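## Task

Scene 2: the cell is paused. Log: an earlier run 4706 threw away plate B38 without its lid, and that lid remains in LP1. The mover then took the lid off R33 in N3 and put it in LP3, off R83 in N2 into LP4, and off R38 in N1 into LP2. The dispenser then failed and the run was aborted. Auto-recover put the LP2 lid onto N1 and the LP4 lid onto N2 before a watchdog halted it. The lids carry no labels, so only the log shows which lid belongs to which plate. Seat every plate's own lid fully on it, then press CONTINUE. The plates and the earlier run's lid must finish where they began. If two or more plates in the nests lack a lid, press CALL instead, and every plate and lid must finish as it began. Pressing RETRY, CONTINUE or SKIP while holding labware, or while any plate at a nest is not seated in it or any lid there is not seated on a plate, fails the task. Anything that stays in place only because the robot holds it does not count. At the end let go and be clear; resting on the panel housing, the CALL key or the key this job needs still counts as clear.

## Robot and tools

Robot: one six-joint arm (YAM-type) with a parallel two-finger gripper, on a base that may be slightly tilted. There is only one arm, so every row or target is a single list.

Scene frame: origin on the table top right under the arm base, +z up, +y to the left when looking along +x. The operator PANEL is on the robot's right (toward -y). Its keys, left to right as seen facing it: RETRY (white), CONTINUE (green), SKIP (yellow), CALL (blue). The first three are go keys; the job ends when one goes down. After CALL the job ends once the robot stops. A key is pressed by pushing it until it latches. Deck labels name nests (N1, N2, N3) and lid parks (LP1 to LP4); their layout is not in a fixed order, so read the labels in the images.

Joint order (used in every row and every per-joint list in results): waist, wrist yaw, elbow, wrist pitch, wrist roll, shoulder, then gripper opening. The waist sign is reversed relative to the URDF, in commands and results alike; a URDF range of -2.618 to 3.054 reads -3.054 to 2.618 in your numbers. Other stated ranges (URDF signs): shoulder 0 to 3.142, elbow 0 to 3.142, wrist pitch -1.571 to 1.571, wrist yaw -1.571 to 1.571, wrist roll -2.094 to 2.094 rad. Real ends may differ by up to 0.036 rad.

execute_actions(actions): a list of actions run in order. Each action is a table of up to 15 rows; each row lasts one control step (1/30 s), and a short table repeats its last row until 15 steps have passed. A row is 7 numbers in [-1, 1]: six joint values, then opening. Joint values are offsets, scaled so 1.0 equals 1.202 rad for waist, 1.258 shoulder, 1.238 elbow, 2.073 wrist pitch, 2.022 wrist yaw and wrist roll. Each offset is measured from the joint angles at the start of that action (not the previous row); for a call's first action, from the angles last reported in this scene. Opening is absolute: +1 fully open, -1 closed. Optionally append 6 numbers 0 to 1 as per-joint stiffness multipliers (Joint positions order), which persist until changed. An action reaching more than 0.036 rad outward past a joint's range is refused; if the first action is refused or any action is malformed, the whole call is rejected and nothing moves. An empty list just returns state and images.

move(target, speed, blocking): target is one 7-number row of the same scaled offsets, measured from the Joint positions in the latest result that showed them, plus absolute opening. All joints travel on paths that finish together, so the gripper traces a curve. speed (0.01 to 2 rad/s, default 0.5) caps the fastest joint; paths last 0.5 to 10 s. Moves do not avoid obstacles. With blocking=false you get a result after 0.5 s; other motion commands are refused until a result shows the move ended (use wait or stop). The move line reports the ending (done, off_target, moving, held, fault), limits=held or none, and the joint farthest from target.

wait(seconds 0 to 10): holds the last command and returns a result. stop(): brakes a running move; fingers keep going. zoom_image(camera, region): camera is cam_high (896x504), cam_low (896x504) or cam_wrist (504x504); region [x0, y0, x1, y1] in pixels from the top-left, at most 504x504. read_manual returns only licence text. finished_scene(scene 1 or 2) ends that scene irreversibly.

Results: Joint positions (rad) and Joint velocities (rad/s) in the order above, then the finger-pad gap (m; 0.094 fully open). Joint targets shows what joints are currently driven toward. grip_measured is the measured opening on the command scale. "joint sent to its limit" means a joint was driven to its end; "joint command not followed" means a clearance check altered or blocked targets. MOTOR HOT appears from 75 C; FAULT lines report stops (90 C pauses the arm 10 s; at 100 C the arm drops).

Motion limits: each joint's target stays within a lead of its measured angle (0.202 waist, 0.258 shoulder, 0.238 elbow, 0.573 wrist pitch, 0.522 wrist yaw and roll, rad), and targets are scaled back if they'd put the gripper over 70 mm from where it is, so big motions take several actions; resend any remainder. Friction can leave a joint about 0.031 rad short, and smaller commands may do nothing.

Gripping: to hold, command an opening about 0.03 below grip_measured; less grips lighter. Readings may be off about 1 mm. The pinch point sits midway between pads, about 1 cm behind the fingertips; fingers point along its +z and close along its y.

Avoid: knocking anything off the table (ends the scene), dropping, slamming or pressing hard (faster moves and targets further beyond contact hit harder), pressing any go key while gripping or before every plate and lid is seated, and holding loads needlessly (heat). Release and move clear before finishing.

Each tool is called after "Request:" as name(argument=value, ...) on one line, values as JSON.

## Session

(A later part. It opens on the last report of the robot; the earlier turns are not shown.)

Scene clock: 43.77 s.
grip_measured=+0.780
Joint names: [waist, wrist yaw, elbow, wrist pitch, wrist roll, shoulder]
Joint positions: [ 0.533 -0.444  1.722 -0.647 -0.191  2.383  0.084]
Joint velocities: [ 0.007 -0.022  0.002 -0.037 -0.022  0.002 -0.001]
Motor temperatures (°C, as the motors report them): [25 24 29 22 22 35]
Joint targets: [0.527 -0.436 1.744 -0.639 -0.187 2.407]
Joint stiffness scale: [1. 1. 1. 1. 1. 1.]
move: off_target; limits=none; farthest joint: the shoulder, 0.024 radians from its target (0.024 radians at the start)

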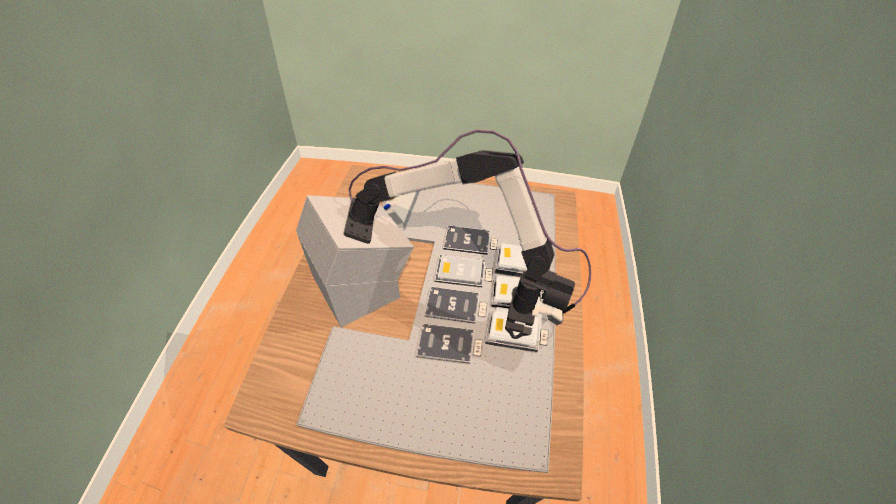

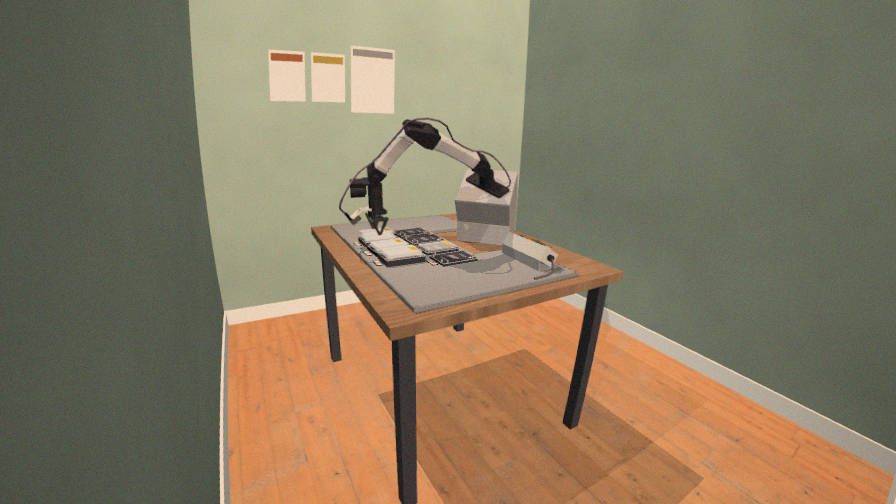

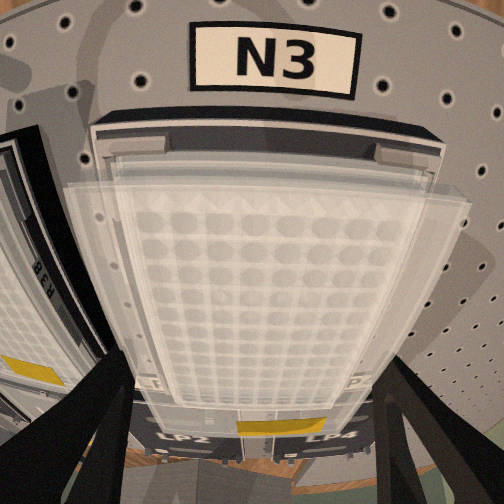

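Stiction; push a little more.

Request:
move(target=[-0.006,0.004,0.018,0.004,0.002,0.022,0.74], speed=0.06)

Request:
zoom_image(camera="cam_wrist", region=[50, 110, 190, 250])

Request:
zoom_image(camera="cam_wrist", region=[350, 120, 490, 260])

Request:
zoom_image(camera="cam_wrist", region=[120, 330, 380, 450])

Scene clock: 46.53 s.
grip_measured=+0.780
Joint names: [waist, wrist yaw, elbow, wrist pitch, wrist roll, shoulder]
Joint positions: [ 0.533 -0.444  1.722 -0.647 -0.191  2.399  0.084]
Joint velocities: [ 0.017 -0.022 -0.012 -0.037  0.022 -0.017 -0.001]
Motor temperatures (°C, as the motors report them): [25 24 29 22 22 36]
Joint targets: [0.526 -0.436 1.744 -0.639 -0.187 2.410]
Joint stiffness scale: [1. 1. 1. 1. 1. 1.]
move: off_target; limits=none; farthest joint: the elbow, 0.023 radians from its target (0.023 radians at the start)

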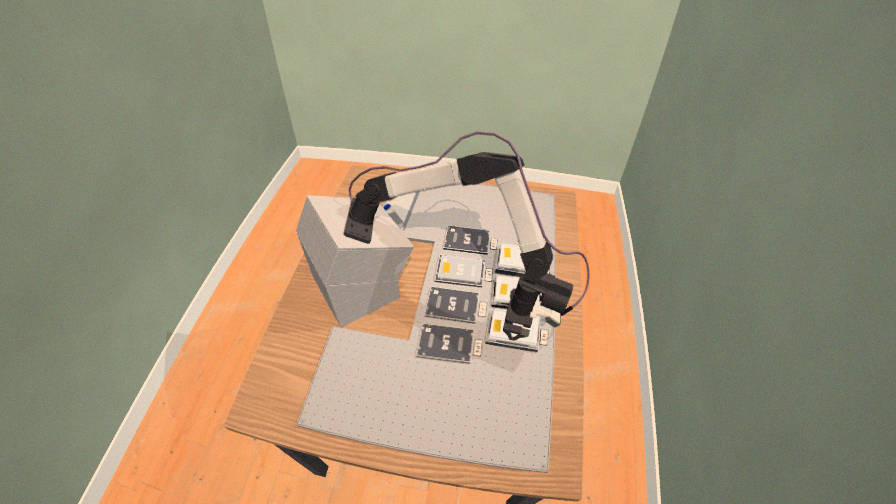

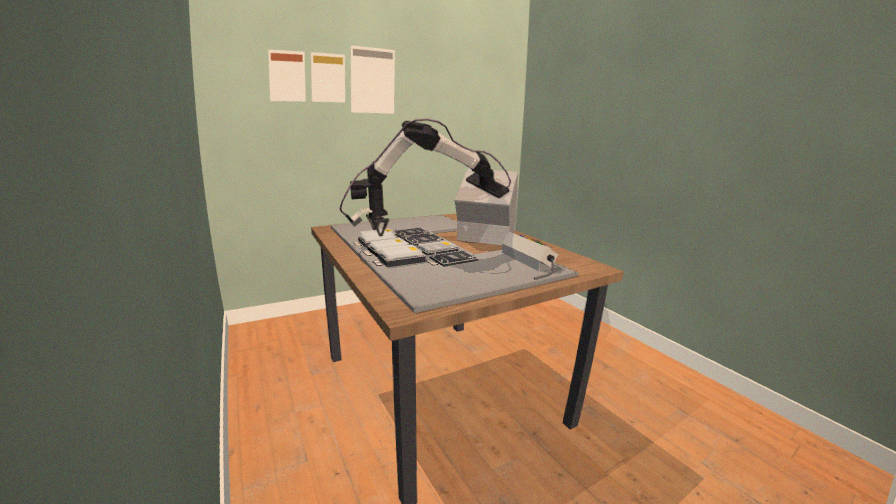

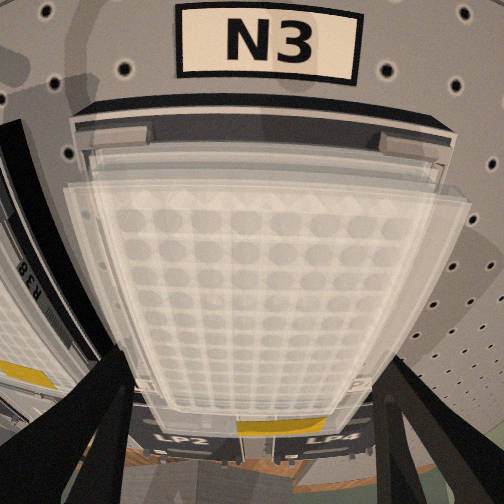

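Region (50, 110, 190, 250) of cam_wrist's 504x504 image, scaled by 3.600, with more detail than that image has.

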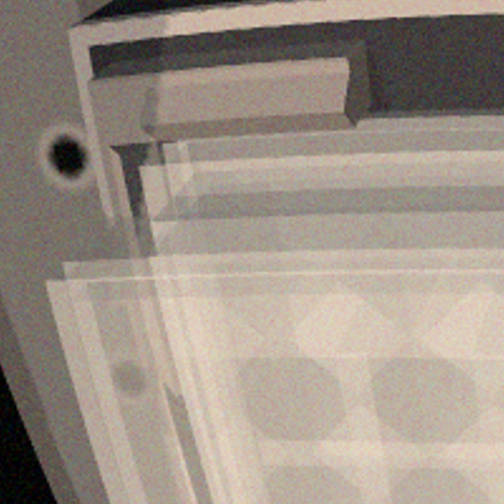

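Region (350, 120, 490, 260) of cam_wrist's 504x504 image, scaled by 3.600, with more detail than that image has.

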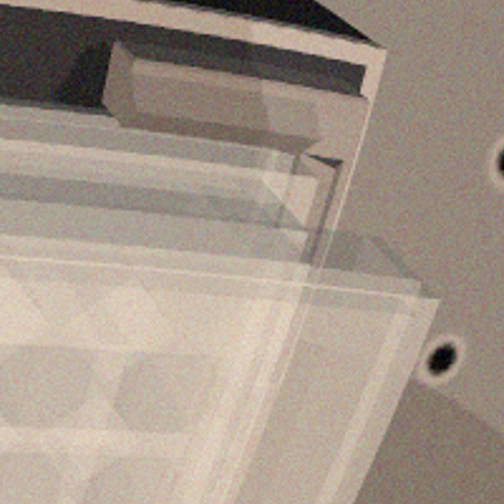

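Region (120, 330, 380, 450) of cam_wrist's 504x504 image, scaled by 1.938, with more detail than that image has; it fills the top 233 rows of this view, and the rest is white.

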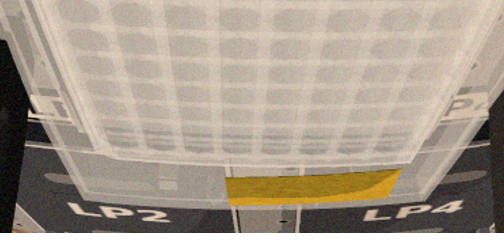

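Request:
execute_actions(actions=[[[-0.007,0,0.018,0.012,0.003,0.017,0.74],[-0.008,0,0.018,0.013,0.003,0.019,0.74],[-0.008,0,0.018,0.013,0.003,0.021,0.74],[-0.009,0,0.018,0.014,0.003,0.022,0.74],[-0.009,0,0.018,0.015,0.003,0.022,0.74],[-0.01,0,0.018,0.016,0.003,0.022,0.74],[-0.01,0,0.018,0.017,0.003,0.022,0.74],[-0.01,0,0.018,0.018,0.003,0.022,0.74],[-0.01,0,0.018,0.019,0.003,0.022,0.74]]])

Request:
zoom_image(camera="cam_wrist", region=[50, 110, 190, 250])

Request:
zoom_image(camera="cam_wrist", region=[350, 120, 490, 260])

Request:
zoom_image(camera="cam_wrist", region=[120, 330, 380, 450])

Scene clock: 53.90 s.
grip_measured=+0.780
Joint names: [waist, wrist yaw, elbow, wrist pitch, wrist roll, shoulder]
Joint positions: [ 0.525 -0.444  1.722 -0.629 -0.189  2.413  0.084]
Joint velocities: [ 0.012 -0.037 -0.002  0.11  -0.007 -0.002  0.   ]
Motor temperatures (°C, as the motors report them): [26 24 29 22 22 37]
Joint targets: [0.521 -0.444 1.744 -0.608 -0.185 2.427]
Joint stiffness scale: [1. 1. 1. 1. 1. 1.]

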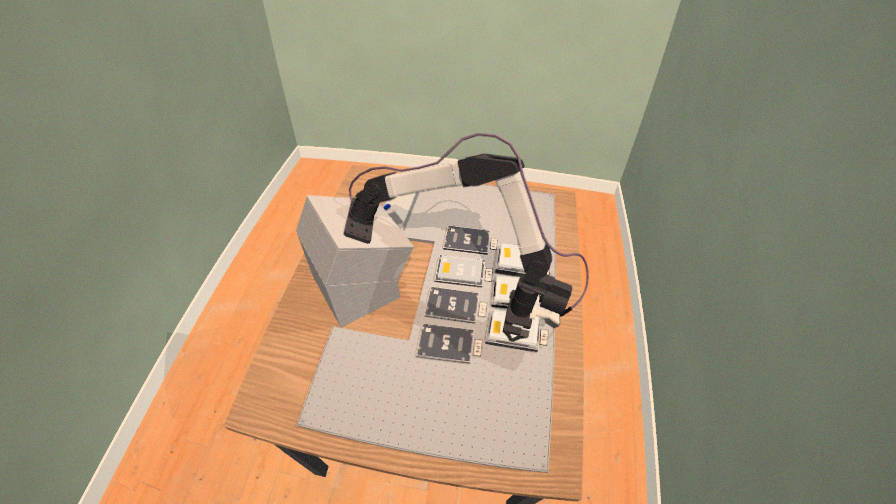

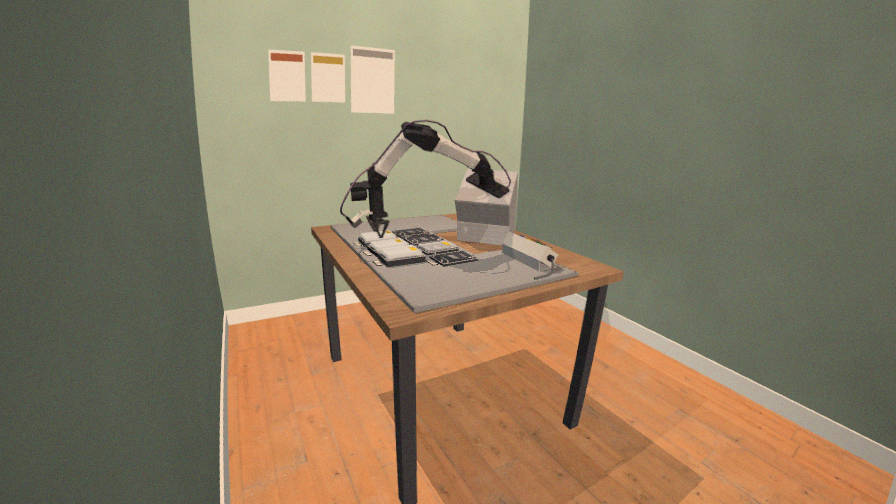

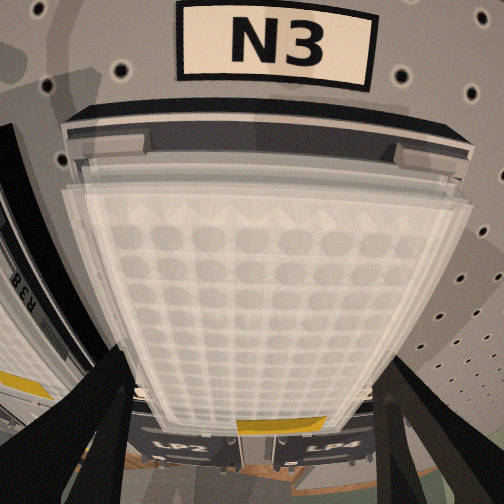

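Region (50, 110, 190, 250) of cam_wrist's 504x504 image, scaled by 3.600, with more detail than that image has.

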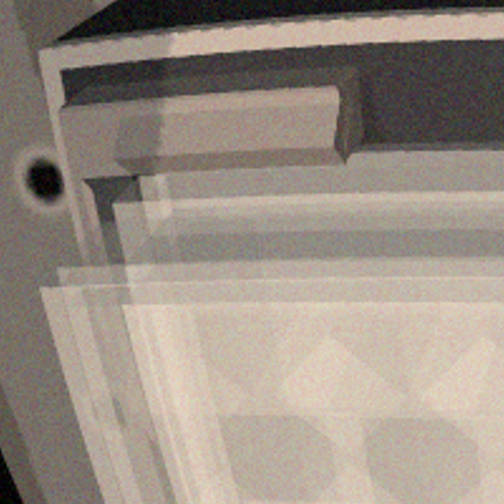

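Region (350, 120, 490, 260) of cam_wrist's 504x504 image, scaled by 3.600, with more detail than that image has.

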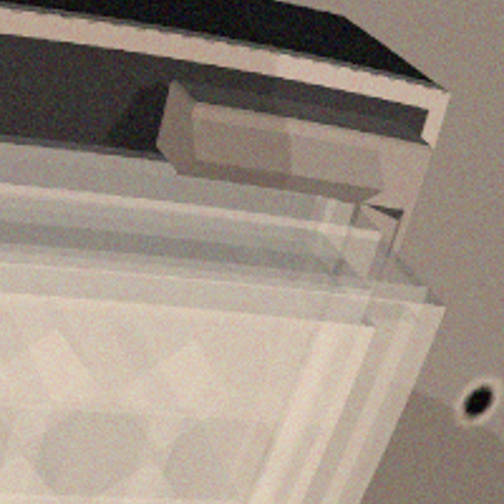

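Region (120, 330, 380, 450) of cam_wrist's 504x504 image, scaled by 1.938, with more detail than that image has; it fills the top 233 rows of this view, and the rest is white.

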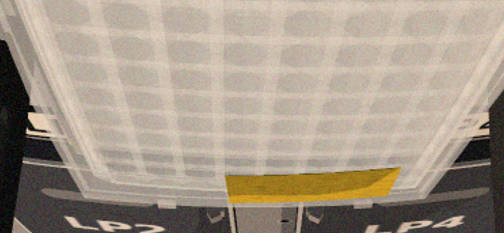

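Request:
execute_actions(actions=[[[0,0,0.01,0,0,0,1]]])

Request:
move(target=[0.05,0,0.0,-0.085,0,-0.15,1], speed=0.4)

Request:
zoom_image(camera="cam_low", region=[350, 220, 430, 270])

Request:
zoom_image(camera="cam_high", region=[340, 150, 500, 270])

Request:
zoom_image(camera="cam_low", region=[430, 200, 590, 300])

Scene clock: 57.40 s.
grip_measured=+1.000
Joint names: [waist, wrist yaw, elbow, wrist pitch, wrist roll, shoulder]
Joint positions: [ 0.525 -0.444  1.722 -0.628 -0.189  2.413  0.094]
Joint velocities: [-0.007 -0.007  0.022 -0.037  0.051 -0.007  0.   ]
Motor temperatures (°C, as the motors report them): [26 24 30 22 22 37]
Joint targets: [0.525 -0.444 1.734 -0.629 -0.190 2.413]
Joint stiffness scale: [1. 1. 1. 1. 1. 1.]

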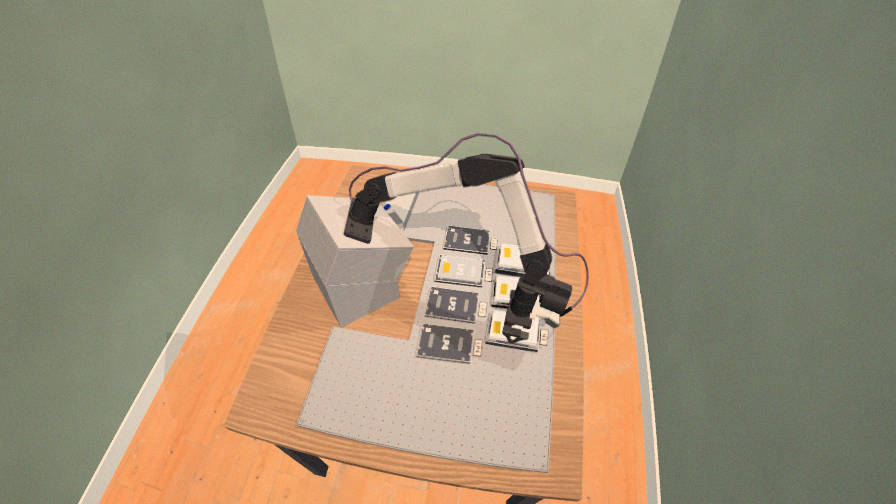

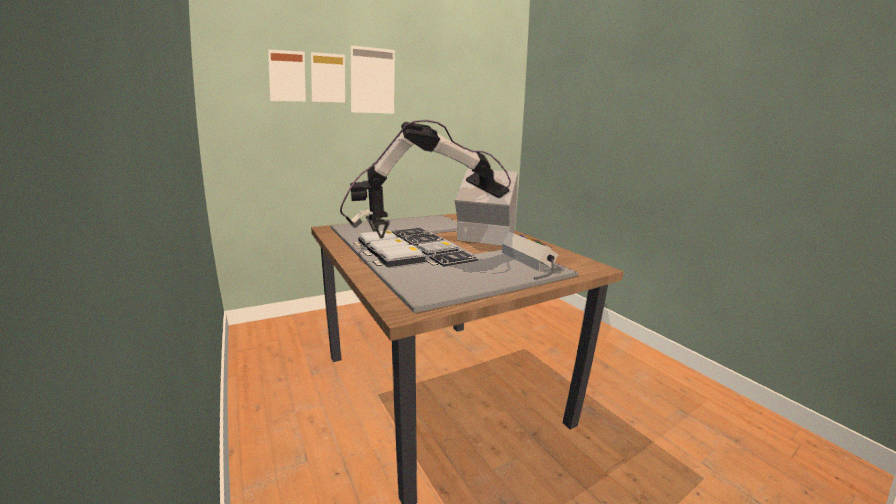

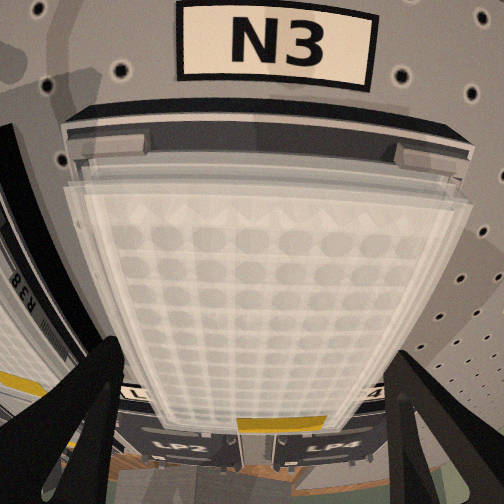

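Scene clock: 58.63 s.
grip_measured=+1.000
Joint names: [waist, wrist yaw, elbow, wrist pitch, wrist roll, shoulder]
Joint positions: [ 0.578 -0.444  1.722 -0.787 -0.189  2.236  0.094]
Joint velocities: [-0.002 -0.037  0.017 -0.051  0.037  0.002  0.   ]
Motor temperatures (°C, as the motors report them): [26 24 30 22 22 38]
Joint targets: [0.585 -0.444 1.722 -0.805 -0.189 2.224]
Joint stiffness scale: [1. 1. 1. 1. 1. 1.]
move: done; limits=none; farthest joint: the wrist pitch, 0.017 radians from its target (0.176 radians at the start)

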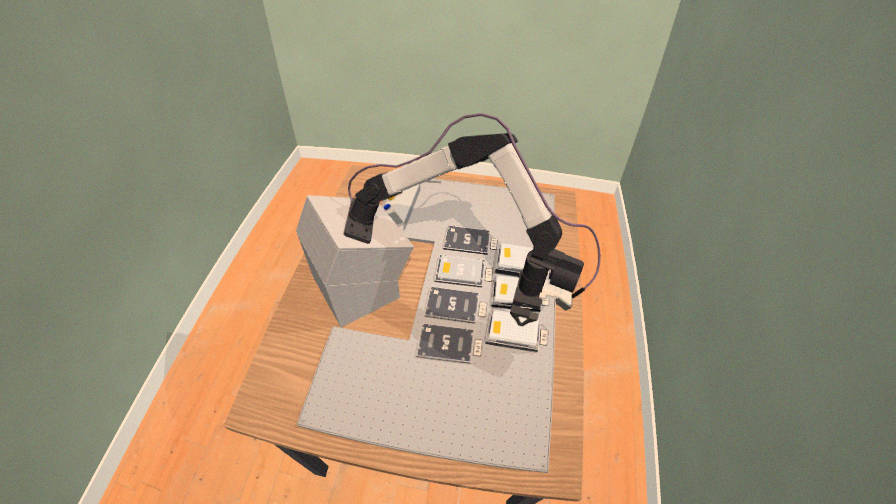

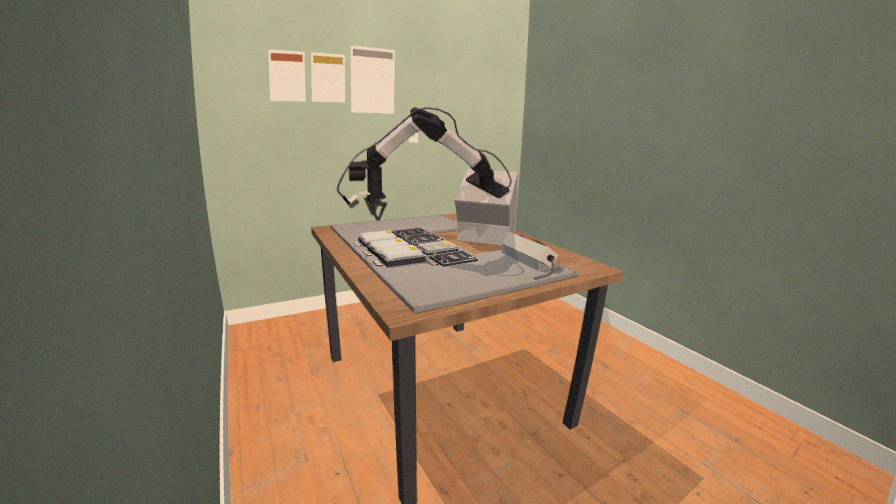

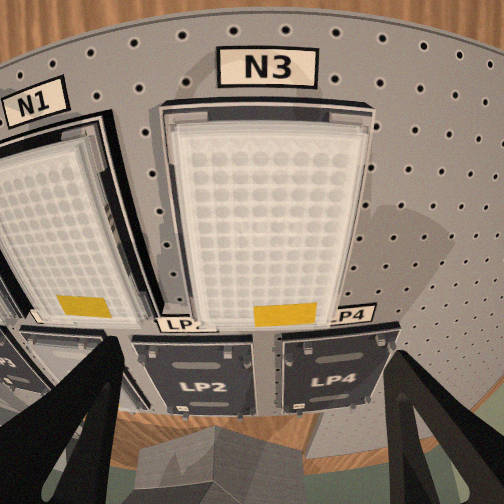

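Region (350, 220, 430, 270) of cam_low's 896x504 image, scaled by 6.300, with more detail than that image has; it fills the top 315 rows of this view, and the rest is white.

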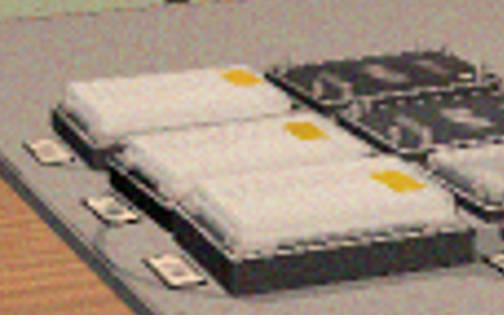

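Region (340, 150, 500, 270) of cam_high's 896x504 image, scaled by 3.150, with more detail than that image has; it fills the top 378 rows of this view, and the rest is white.

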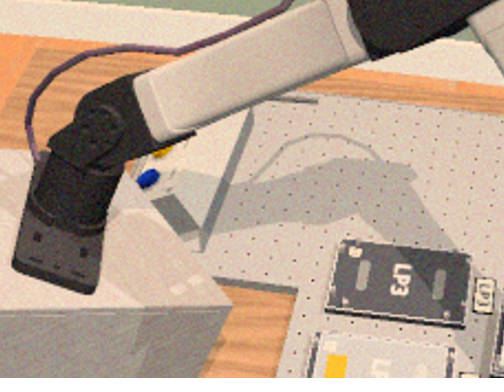

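Region (430, 200, 590, 300) of cam_low's 896x504 image, scaled by 3.150, with more detail than that image has; it fills the top 315 rows of this view, and the rest is white.

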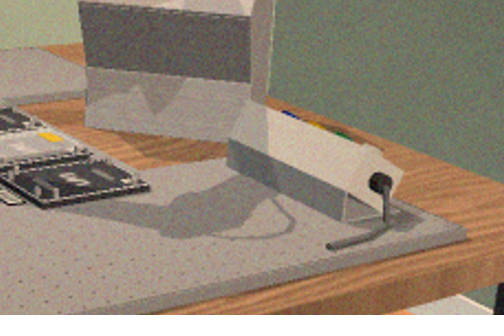

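Request:
move(target=[-1,0.24,-0.65,0.07,0.17,-0.56,-1], speed=1.0)

Scene clock: 65.53 s.
grip_measured=-0.981
Joint names: [waist, wrist yaw, elbow, wrist pitch, wrist roll, shoulder]
Joint positions: [-0.62   0.03   0.938 -0.658  0.149  1.558  0.001]
Joint velocities: [-0.022 -0.081  0.007 -0.022  0.022 -0.002  0.001]
Motor temperatures (°C, as the motors report them): [26 24 30 22 22 39]
Joint targets: [-0.624 0.041 0.917 -0.642 0.155 1.532]
Joint stiffness scale: [1. 1. 1. 1. 1. 1.]
move: off_target; limits=none; farthest joint: the shoulder, 0.027 radians from its target (0.705 radians at the start)

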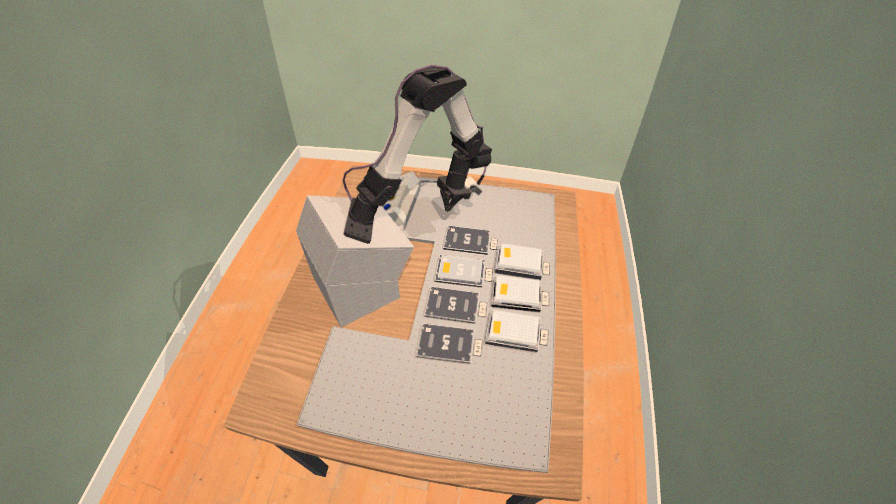

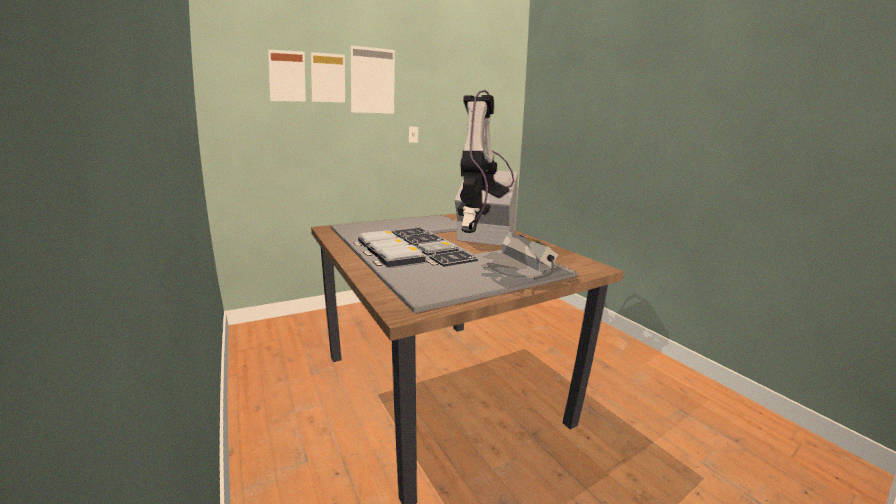

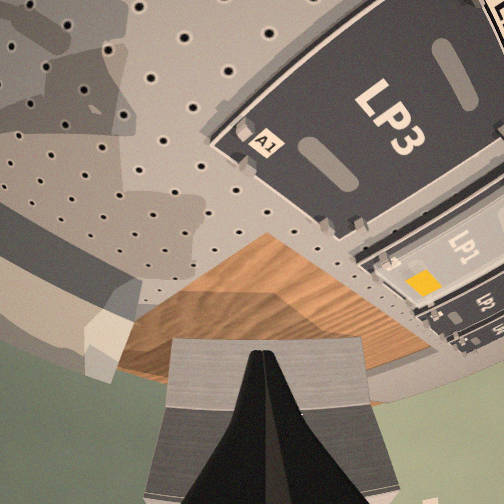

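Request:
move(target=[-0.757,0.198,0,0.052,0,0.077,-1], speed=0.9)

Request:
zoom_image(camera="cam_low", region=[470, 160, 610, 290])

Scene clock: 68.80 s.
grip_measured=-0.981
Joint names: [waist, wrist yaw, elbow, wrist pitch, wrist roll, shoulder]
Joint positions: [-1.526  0.42   0.938 -0.567  0.149  1.637  0.001]
Joint velocities: [ 0.007  0.051 -0.007 -0.037 -0.037 -0.002  0.   ]
Motor temperatures (°C, as the motors report them): [26 24 29 22 22 39]
Joint targets: [-1.530 0.431 0.938 -0.550 0.149 1.655]
Joint stiffness scale: [1. 1. 1. 1. 1. 1.]
move: done; limits=none; farthest joint: the shoulder, 0.018 radians from its target (0.097 radians at the start)

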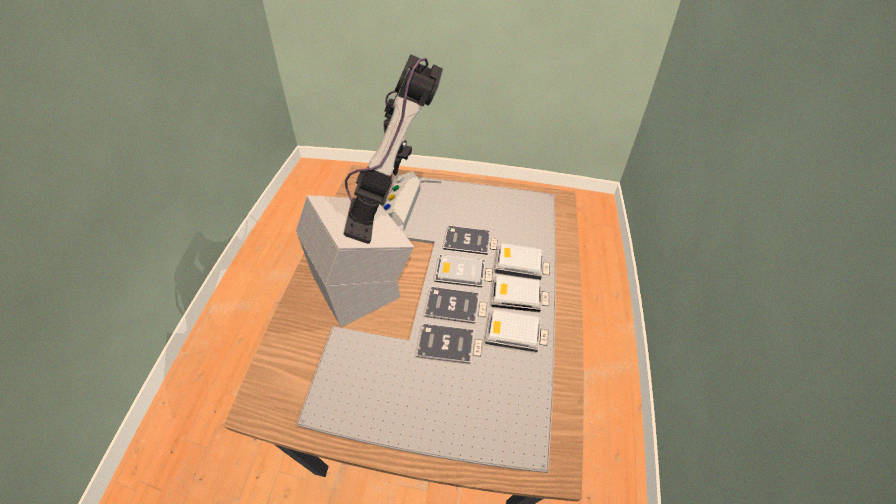

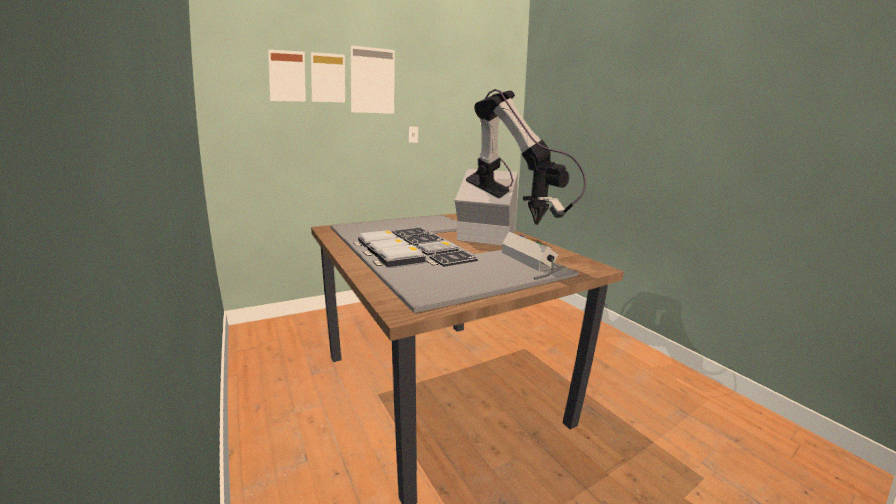

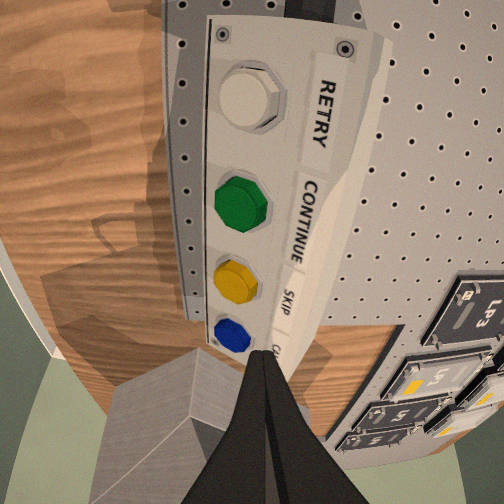

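Region (470, 160, 610, 290) of cam_low's 896x504 image, scaled by 3.600, with more detail than that image has; it fills the top 468 rows of this view, and the rest is white.

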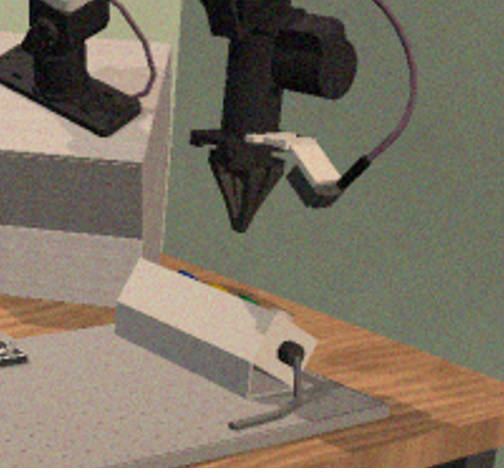

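Request:
move(target=[-0.03,0.008,0.032,0.09,0.045,0.16,-1], speed=0.4)

Request:
zoom_image(camera="cam_low", region=[470, 160, 610, 290])

Request:
zoom_image(camera="cam_high", region=[350, 130, 450, 230])

Scene clock: 76.10 s.
grip_measured=-0.981
Joint names: [waist, wrist yaw, elbow, wrist pitch, wrist roll, shoulder]
Joint positions: [-1.553  0.426  0.953 -0.398  0.235  1.826  0.001]
Joint velocities: [ 0.002 -0.022  0.007 -0.022  0.081 -0.002  0.   ]
Motor temperatures (°C, as the motors report them): [26 24 29 22 22 37]
Joint targets: [-1.562 0.437 0.977 -0.381 0.240 1.838]
Joint stiffness scale: [1. 1. 1. 1. 1. 1.]
move: off_target; limits=none; farthest joint: the elbow, 0.025 radians from its target (0.039 radians at the start)

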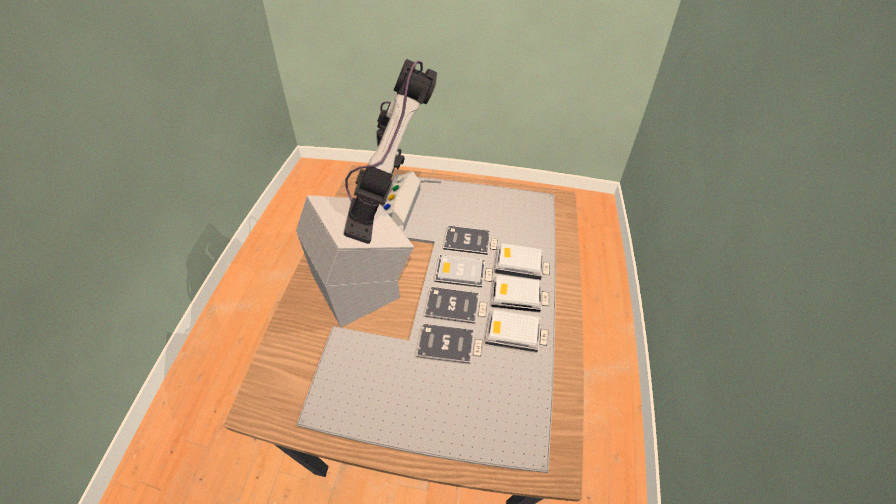

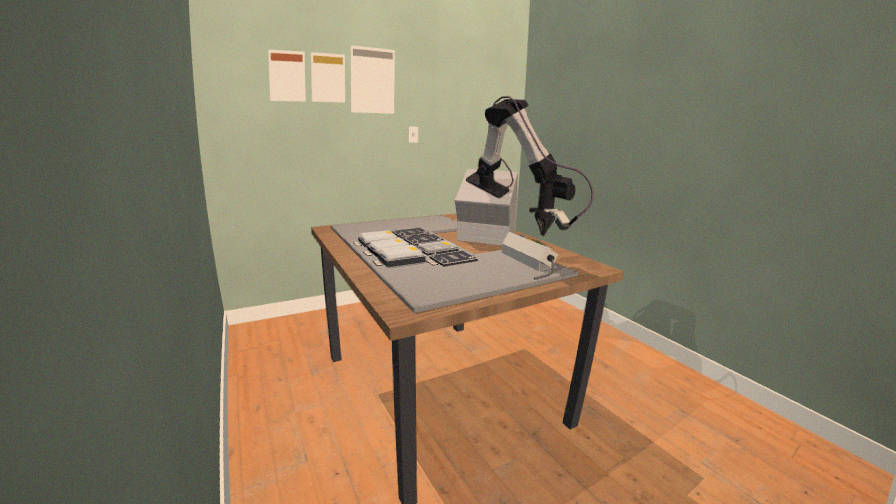

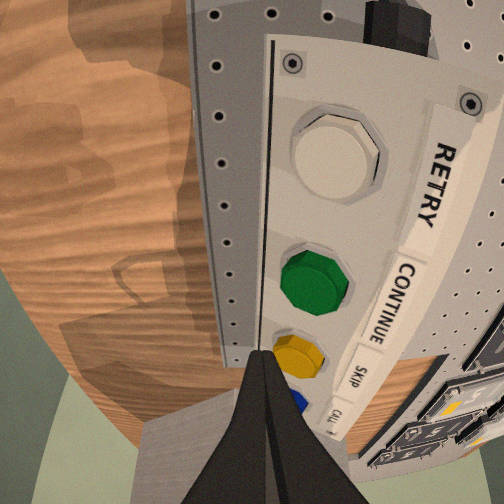

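Region (470, 160, 610, 290) of cam_low's 896x504 image, scaled by 3.600, with more detail than that image has; it fills the top 468 rows of this view, and the rest is white.

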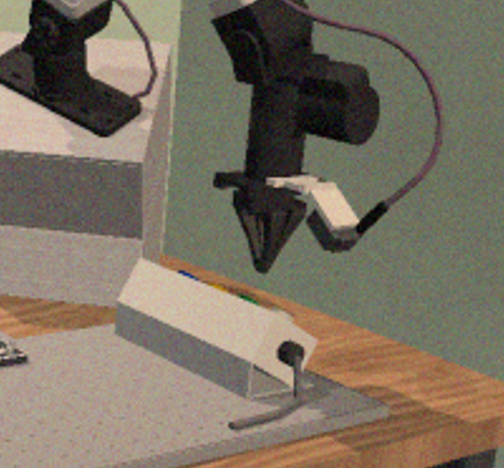

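Region (350, 130, 450, 230) of cam_high's 896x504 image, scaled by 5.040, with more detail than that image has.

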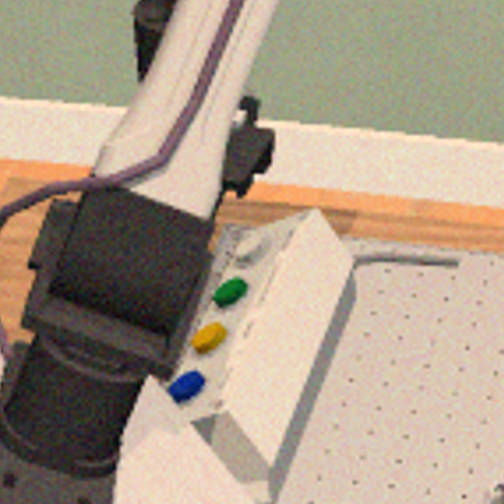

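Request:
move(target=[0.062,-0.014,0.01,0.051,-0.03,0.058,-1], speed=0.2)

Scene clock: 80.17 s.
grip_measured=-0.981
Joint names: [waist, wrist yaw, elbow, wrist pitch, wrist roll, shoulder]
Joint positions: [-1.483  0.409  0.953 -0.31   0.18   1.884  0.001]
Joint velocities: [-0.007 -0.051 -0.012 -0.051 -0.022  0.007 -0.001]
Motor temperatures (°C, as the motors report them): [26 24 29 22 22 37]
Joint targets: [-1.478 0.398 0.965 -0.293 0.174 1.899]
Joint stiffness scale: [1. 1. 1. 1. 1. 1.]
move: done; limits=none; farthest joint: the wrist pitch, 0.018 radians from its target (0.106 radians at the start)

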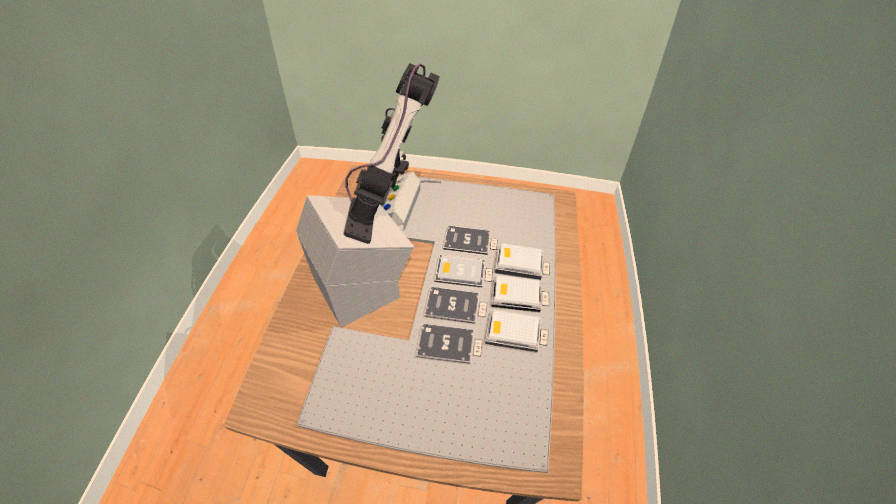

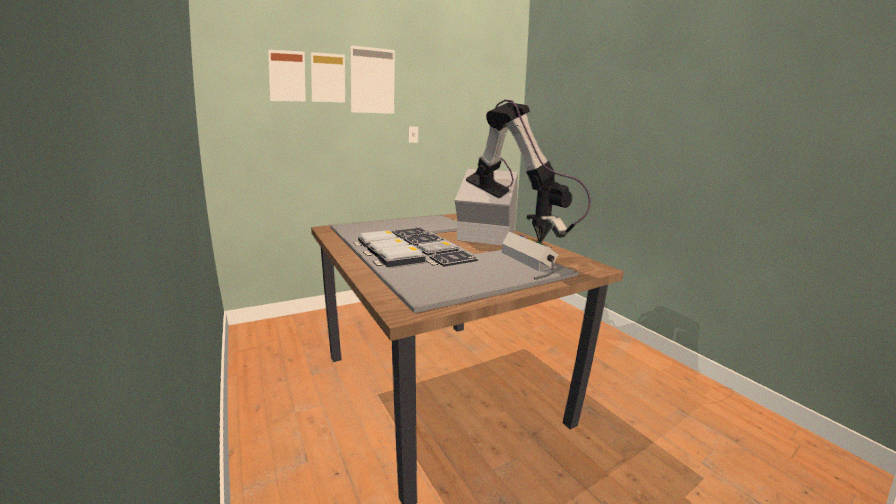

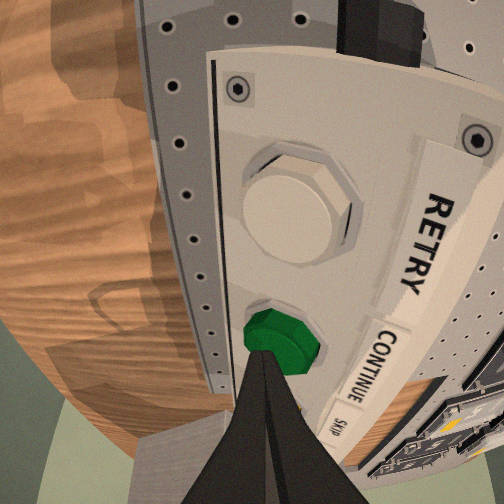

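Request:
move(target=[0.035,-0.006,0.0,0.025,-0.01,0.042,-1], speed=0.1)

Scene clock: 82.43 s.
grip_measured=-0.981
Joint names: [waist, wrist yaw, elbow, wrist pitch, wrist roll, shoulder]
Joint positions: [-1.466  0.373  0.953 -0.285  0.164  1.898  0.001]
Joint velocities: [-0.002  0.022 -0.012  0.022 -0.037  0.012 -0.001]
Motor temperatures (°C, as the motors report them): [26 24 29 22 22 37]
Joint targets: [-1.441 0.396 0.953 -0.258 0.159 1.937]
Joint stiffness scale: [1. 1. 1. 1. 1. 1.]
move: off_target; limits=none; farthest joint: the shoulder, 0.039 radians from its target (0.053 radians at the start)

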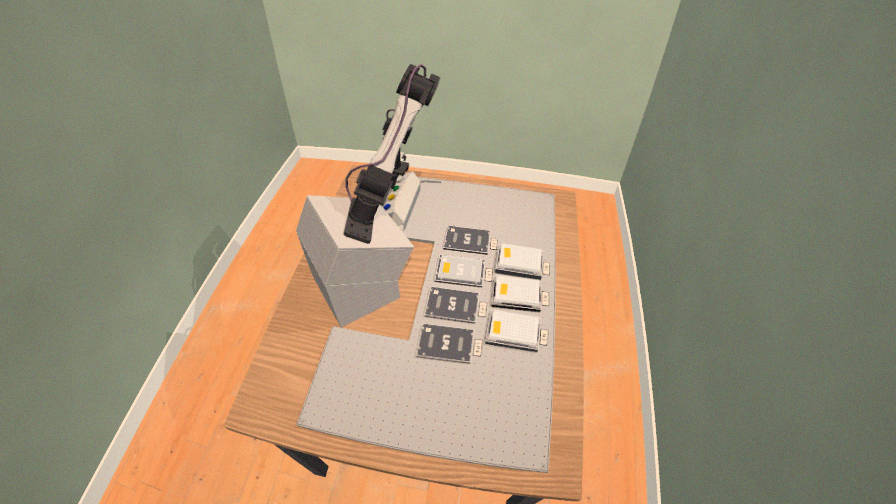

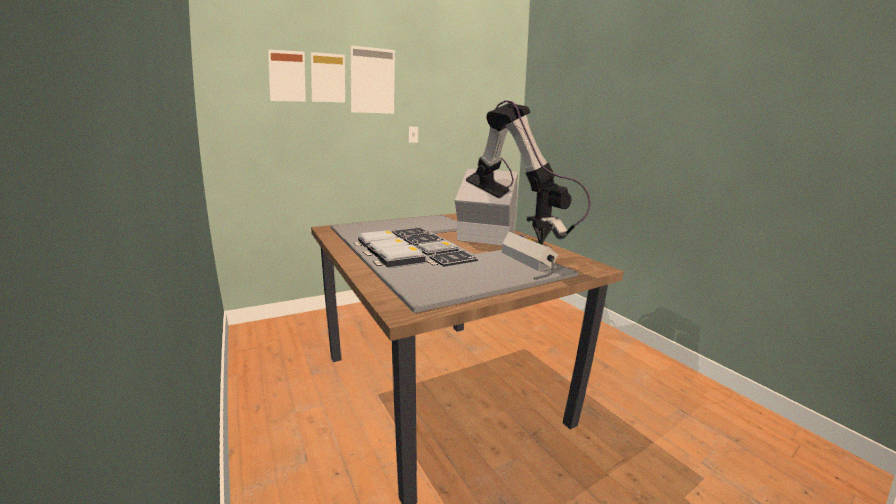

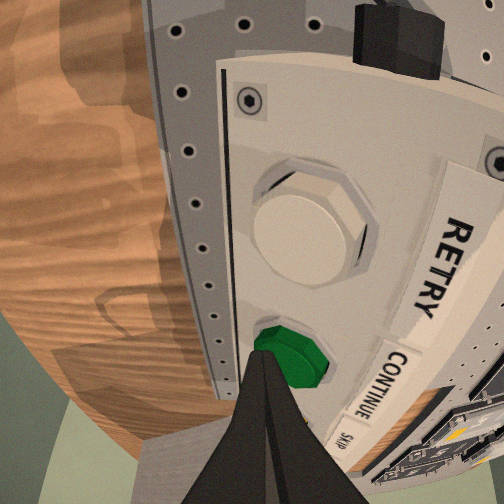

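Wrist yaw is yielding; push with yaw and waist toward +x.

Request:
move(target=[0.04,0.05,0.0,0.005,0,0.035,-1], speed=0.15)

Scene clock: 83.97 s.
grip_measured=-0.982
Joint names: [waist, wrist yaw, elbow, wrist pitch, wrist roll, shoulder]
Joint positions: [-1.458  0.371  0.953 -0.279  0.164  1.902  0.001]
Joint velocities: [-0.007 -0.051 -0.027 -0.007 -0.007 -0.002  0.001]
Motor temperatures (°C, as the motors report them): [26 24 29 22 22 36]
Joint stiffness scale: [1. 1. 1. 1. 1. 1.]
move: unfinished (the scene ended)
The task's run has ended: the event that ends the task has happened.

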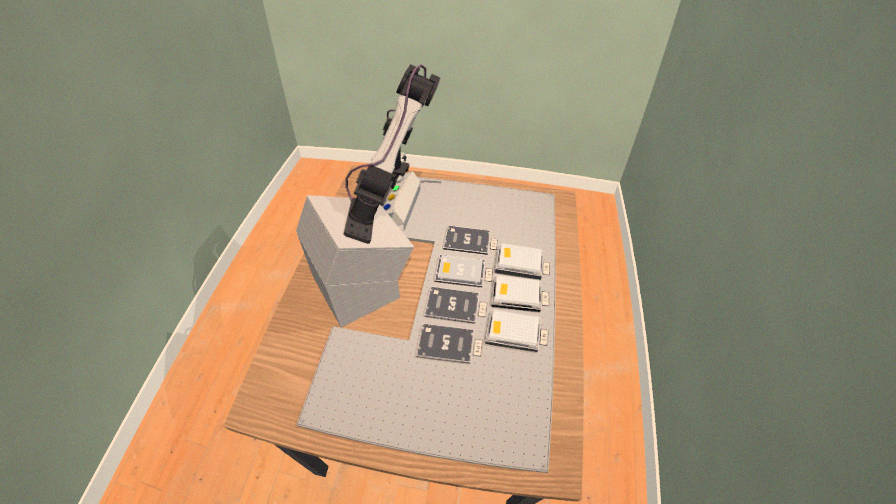

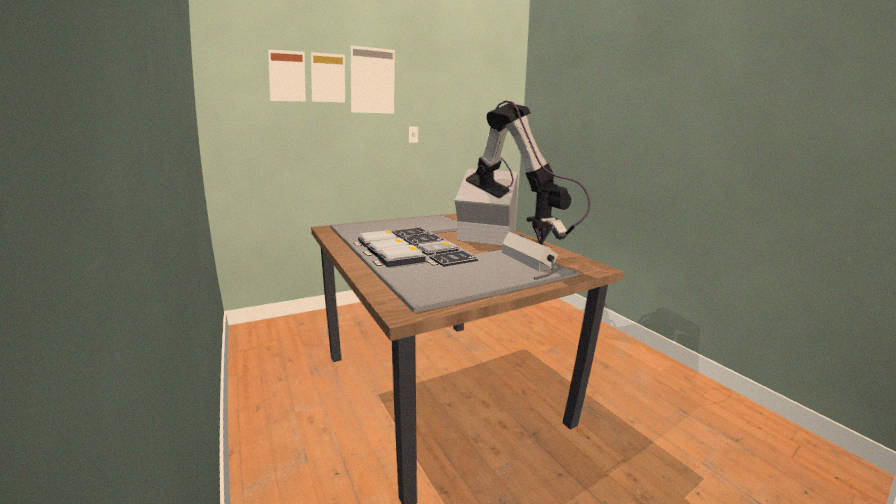

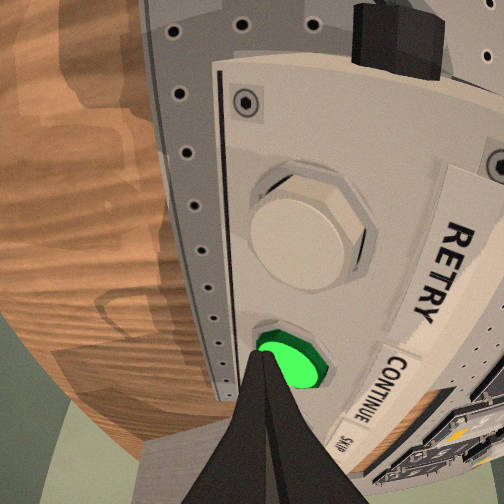

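Request:
finished_scene(scene=2)

The scene is finished: the task was done.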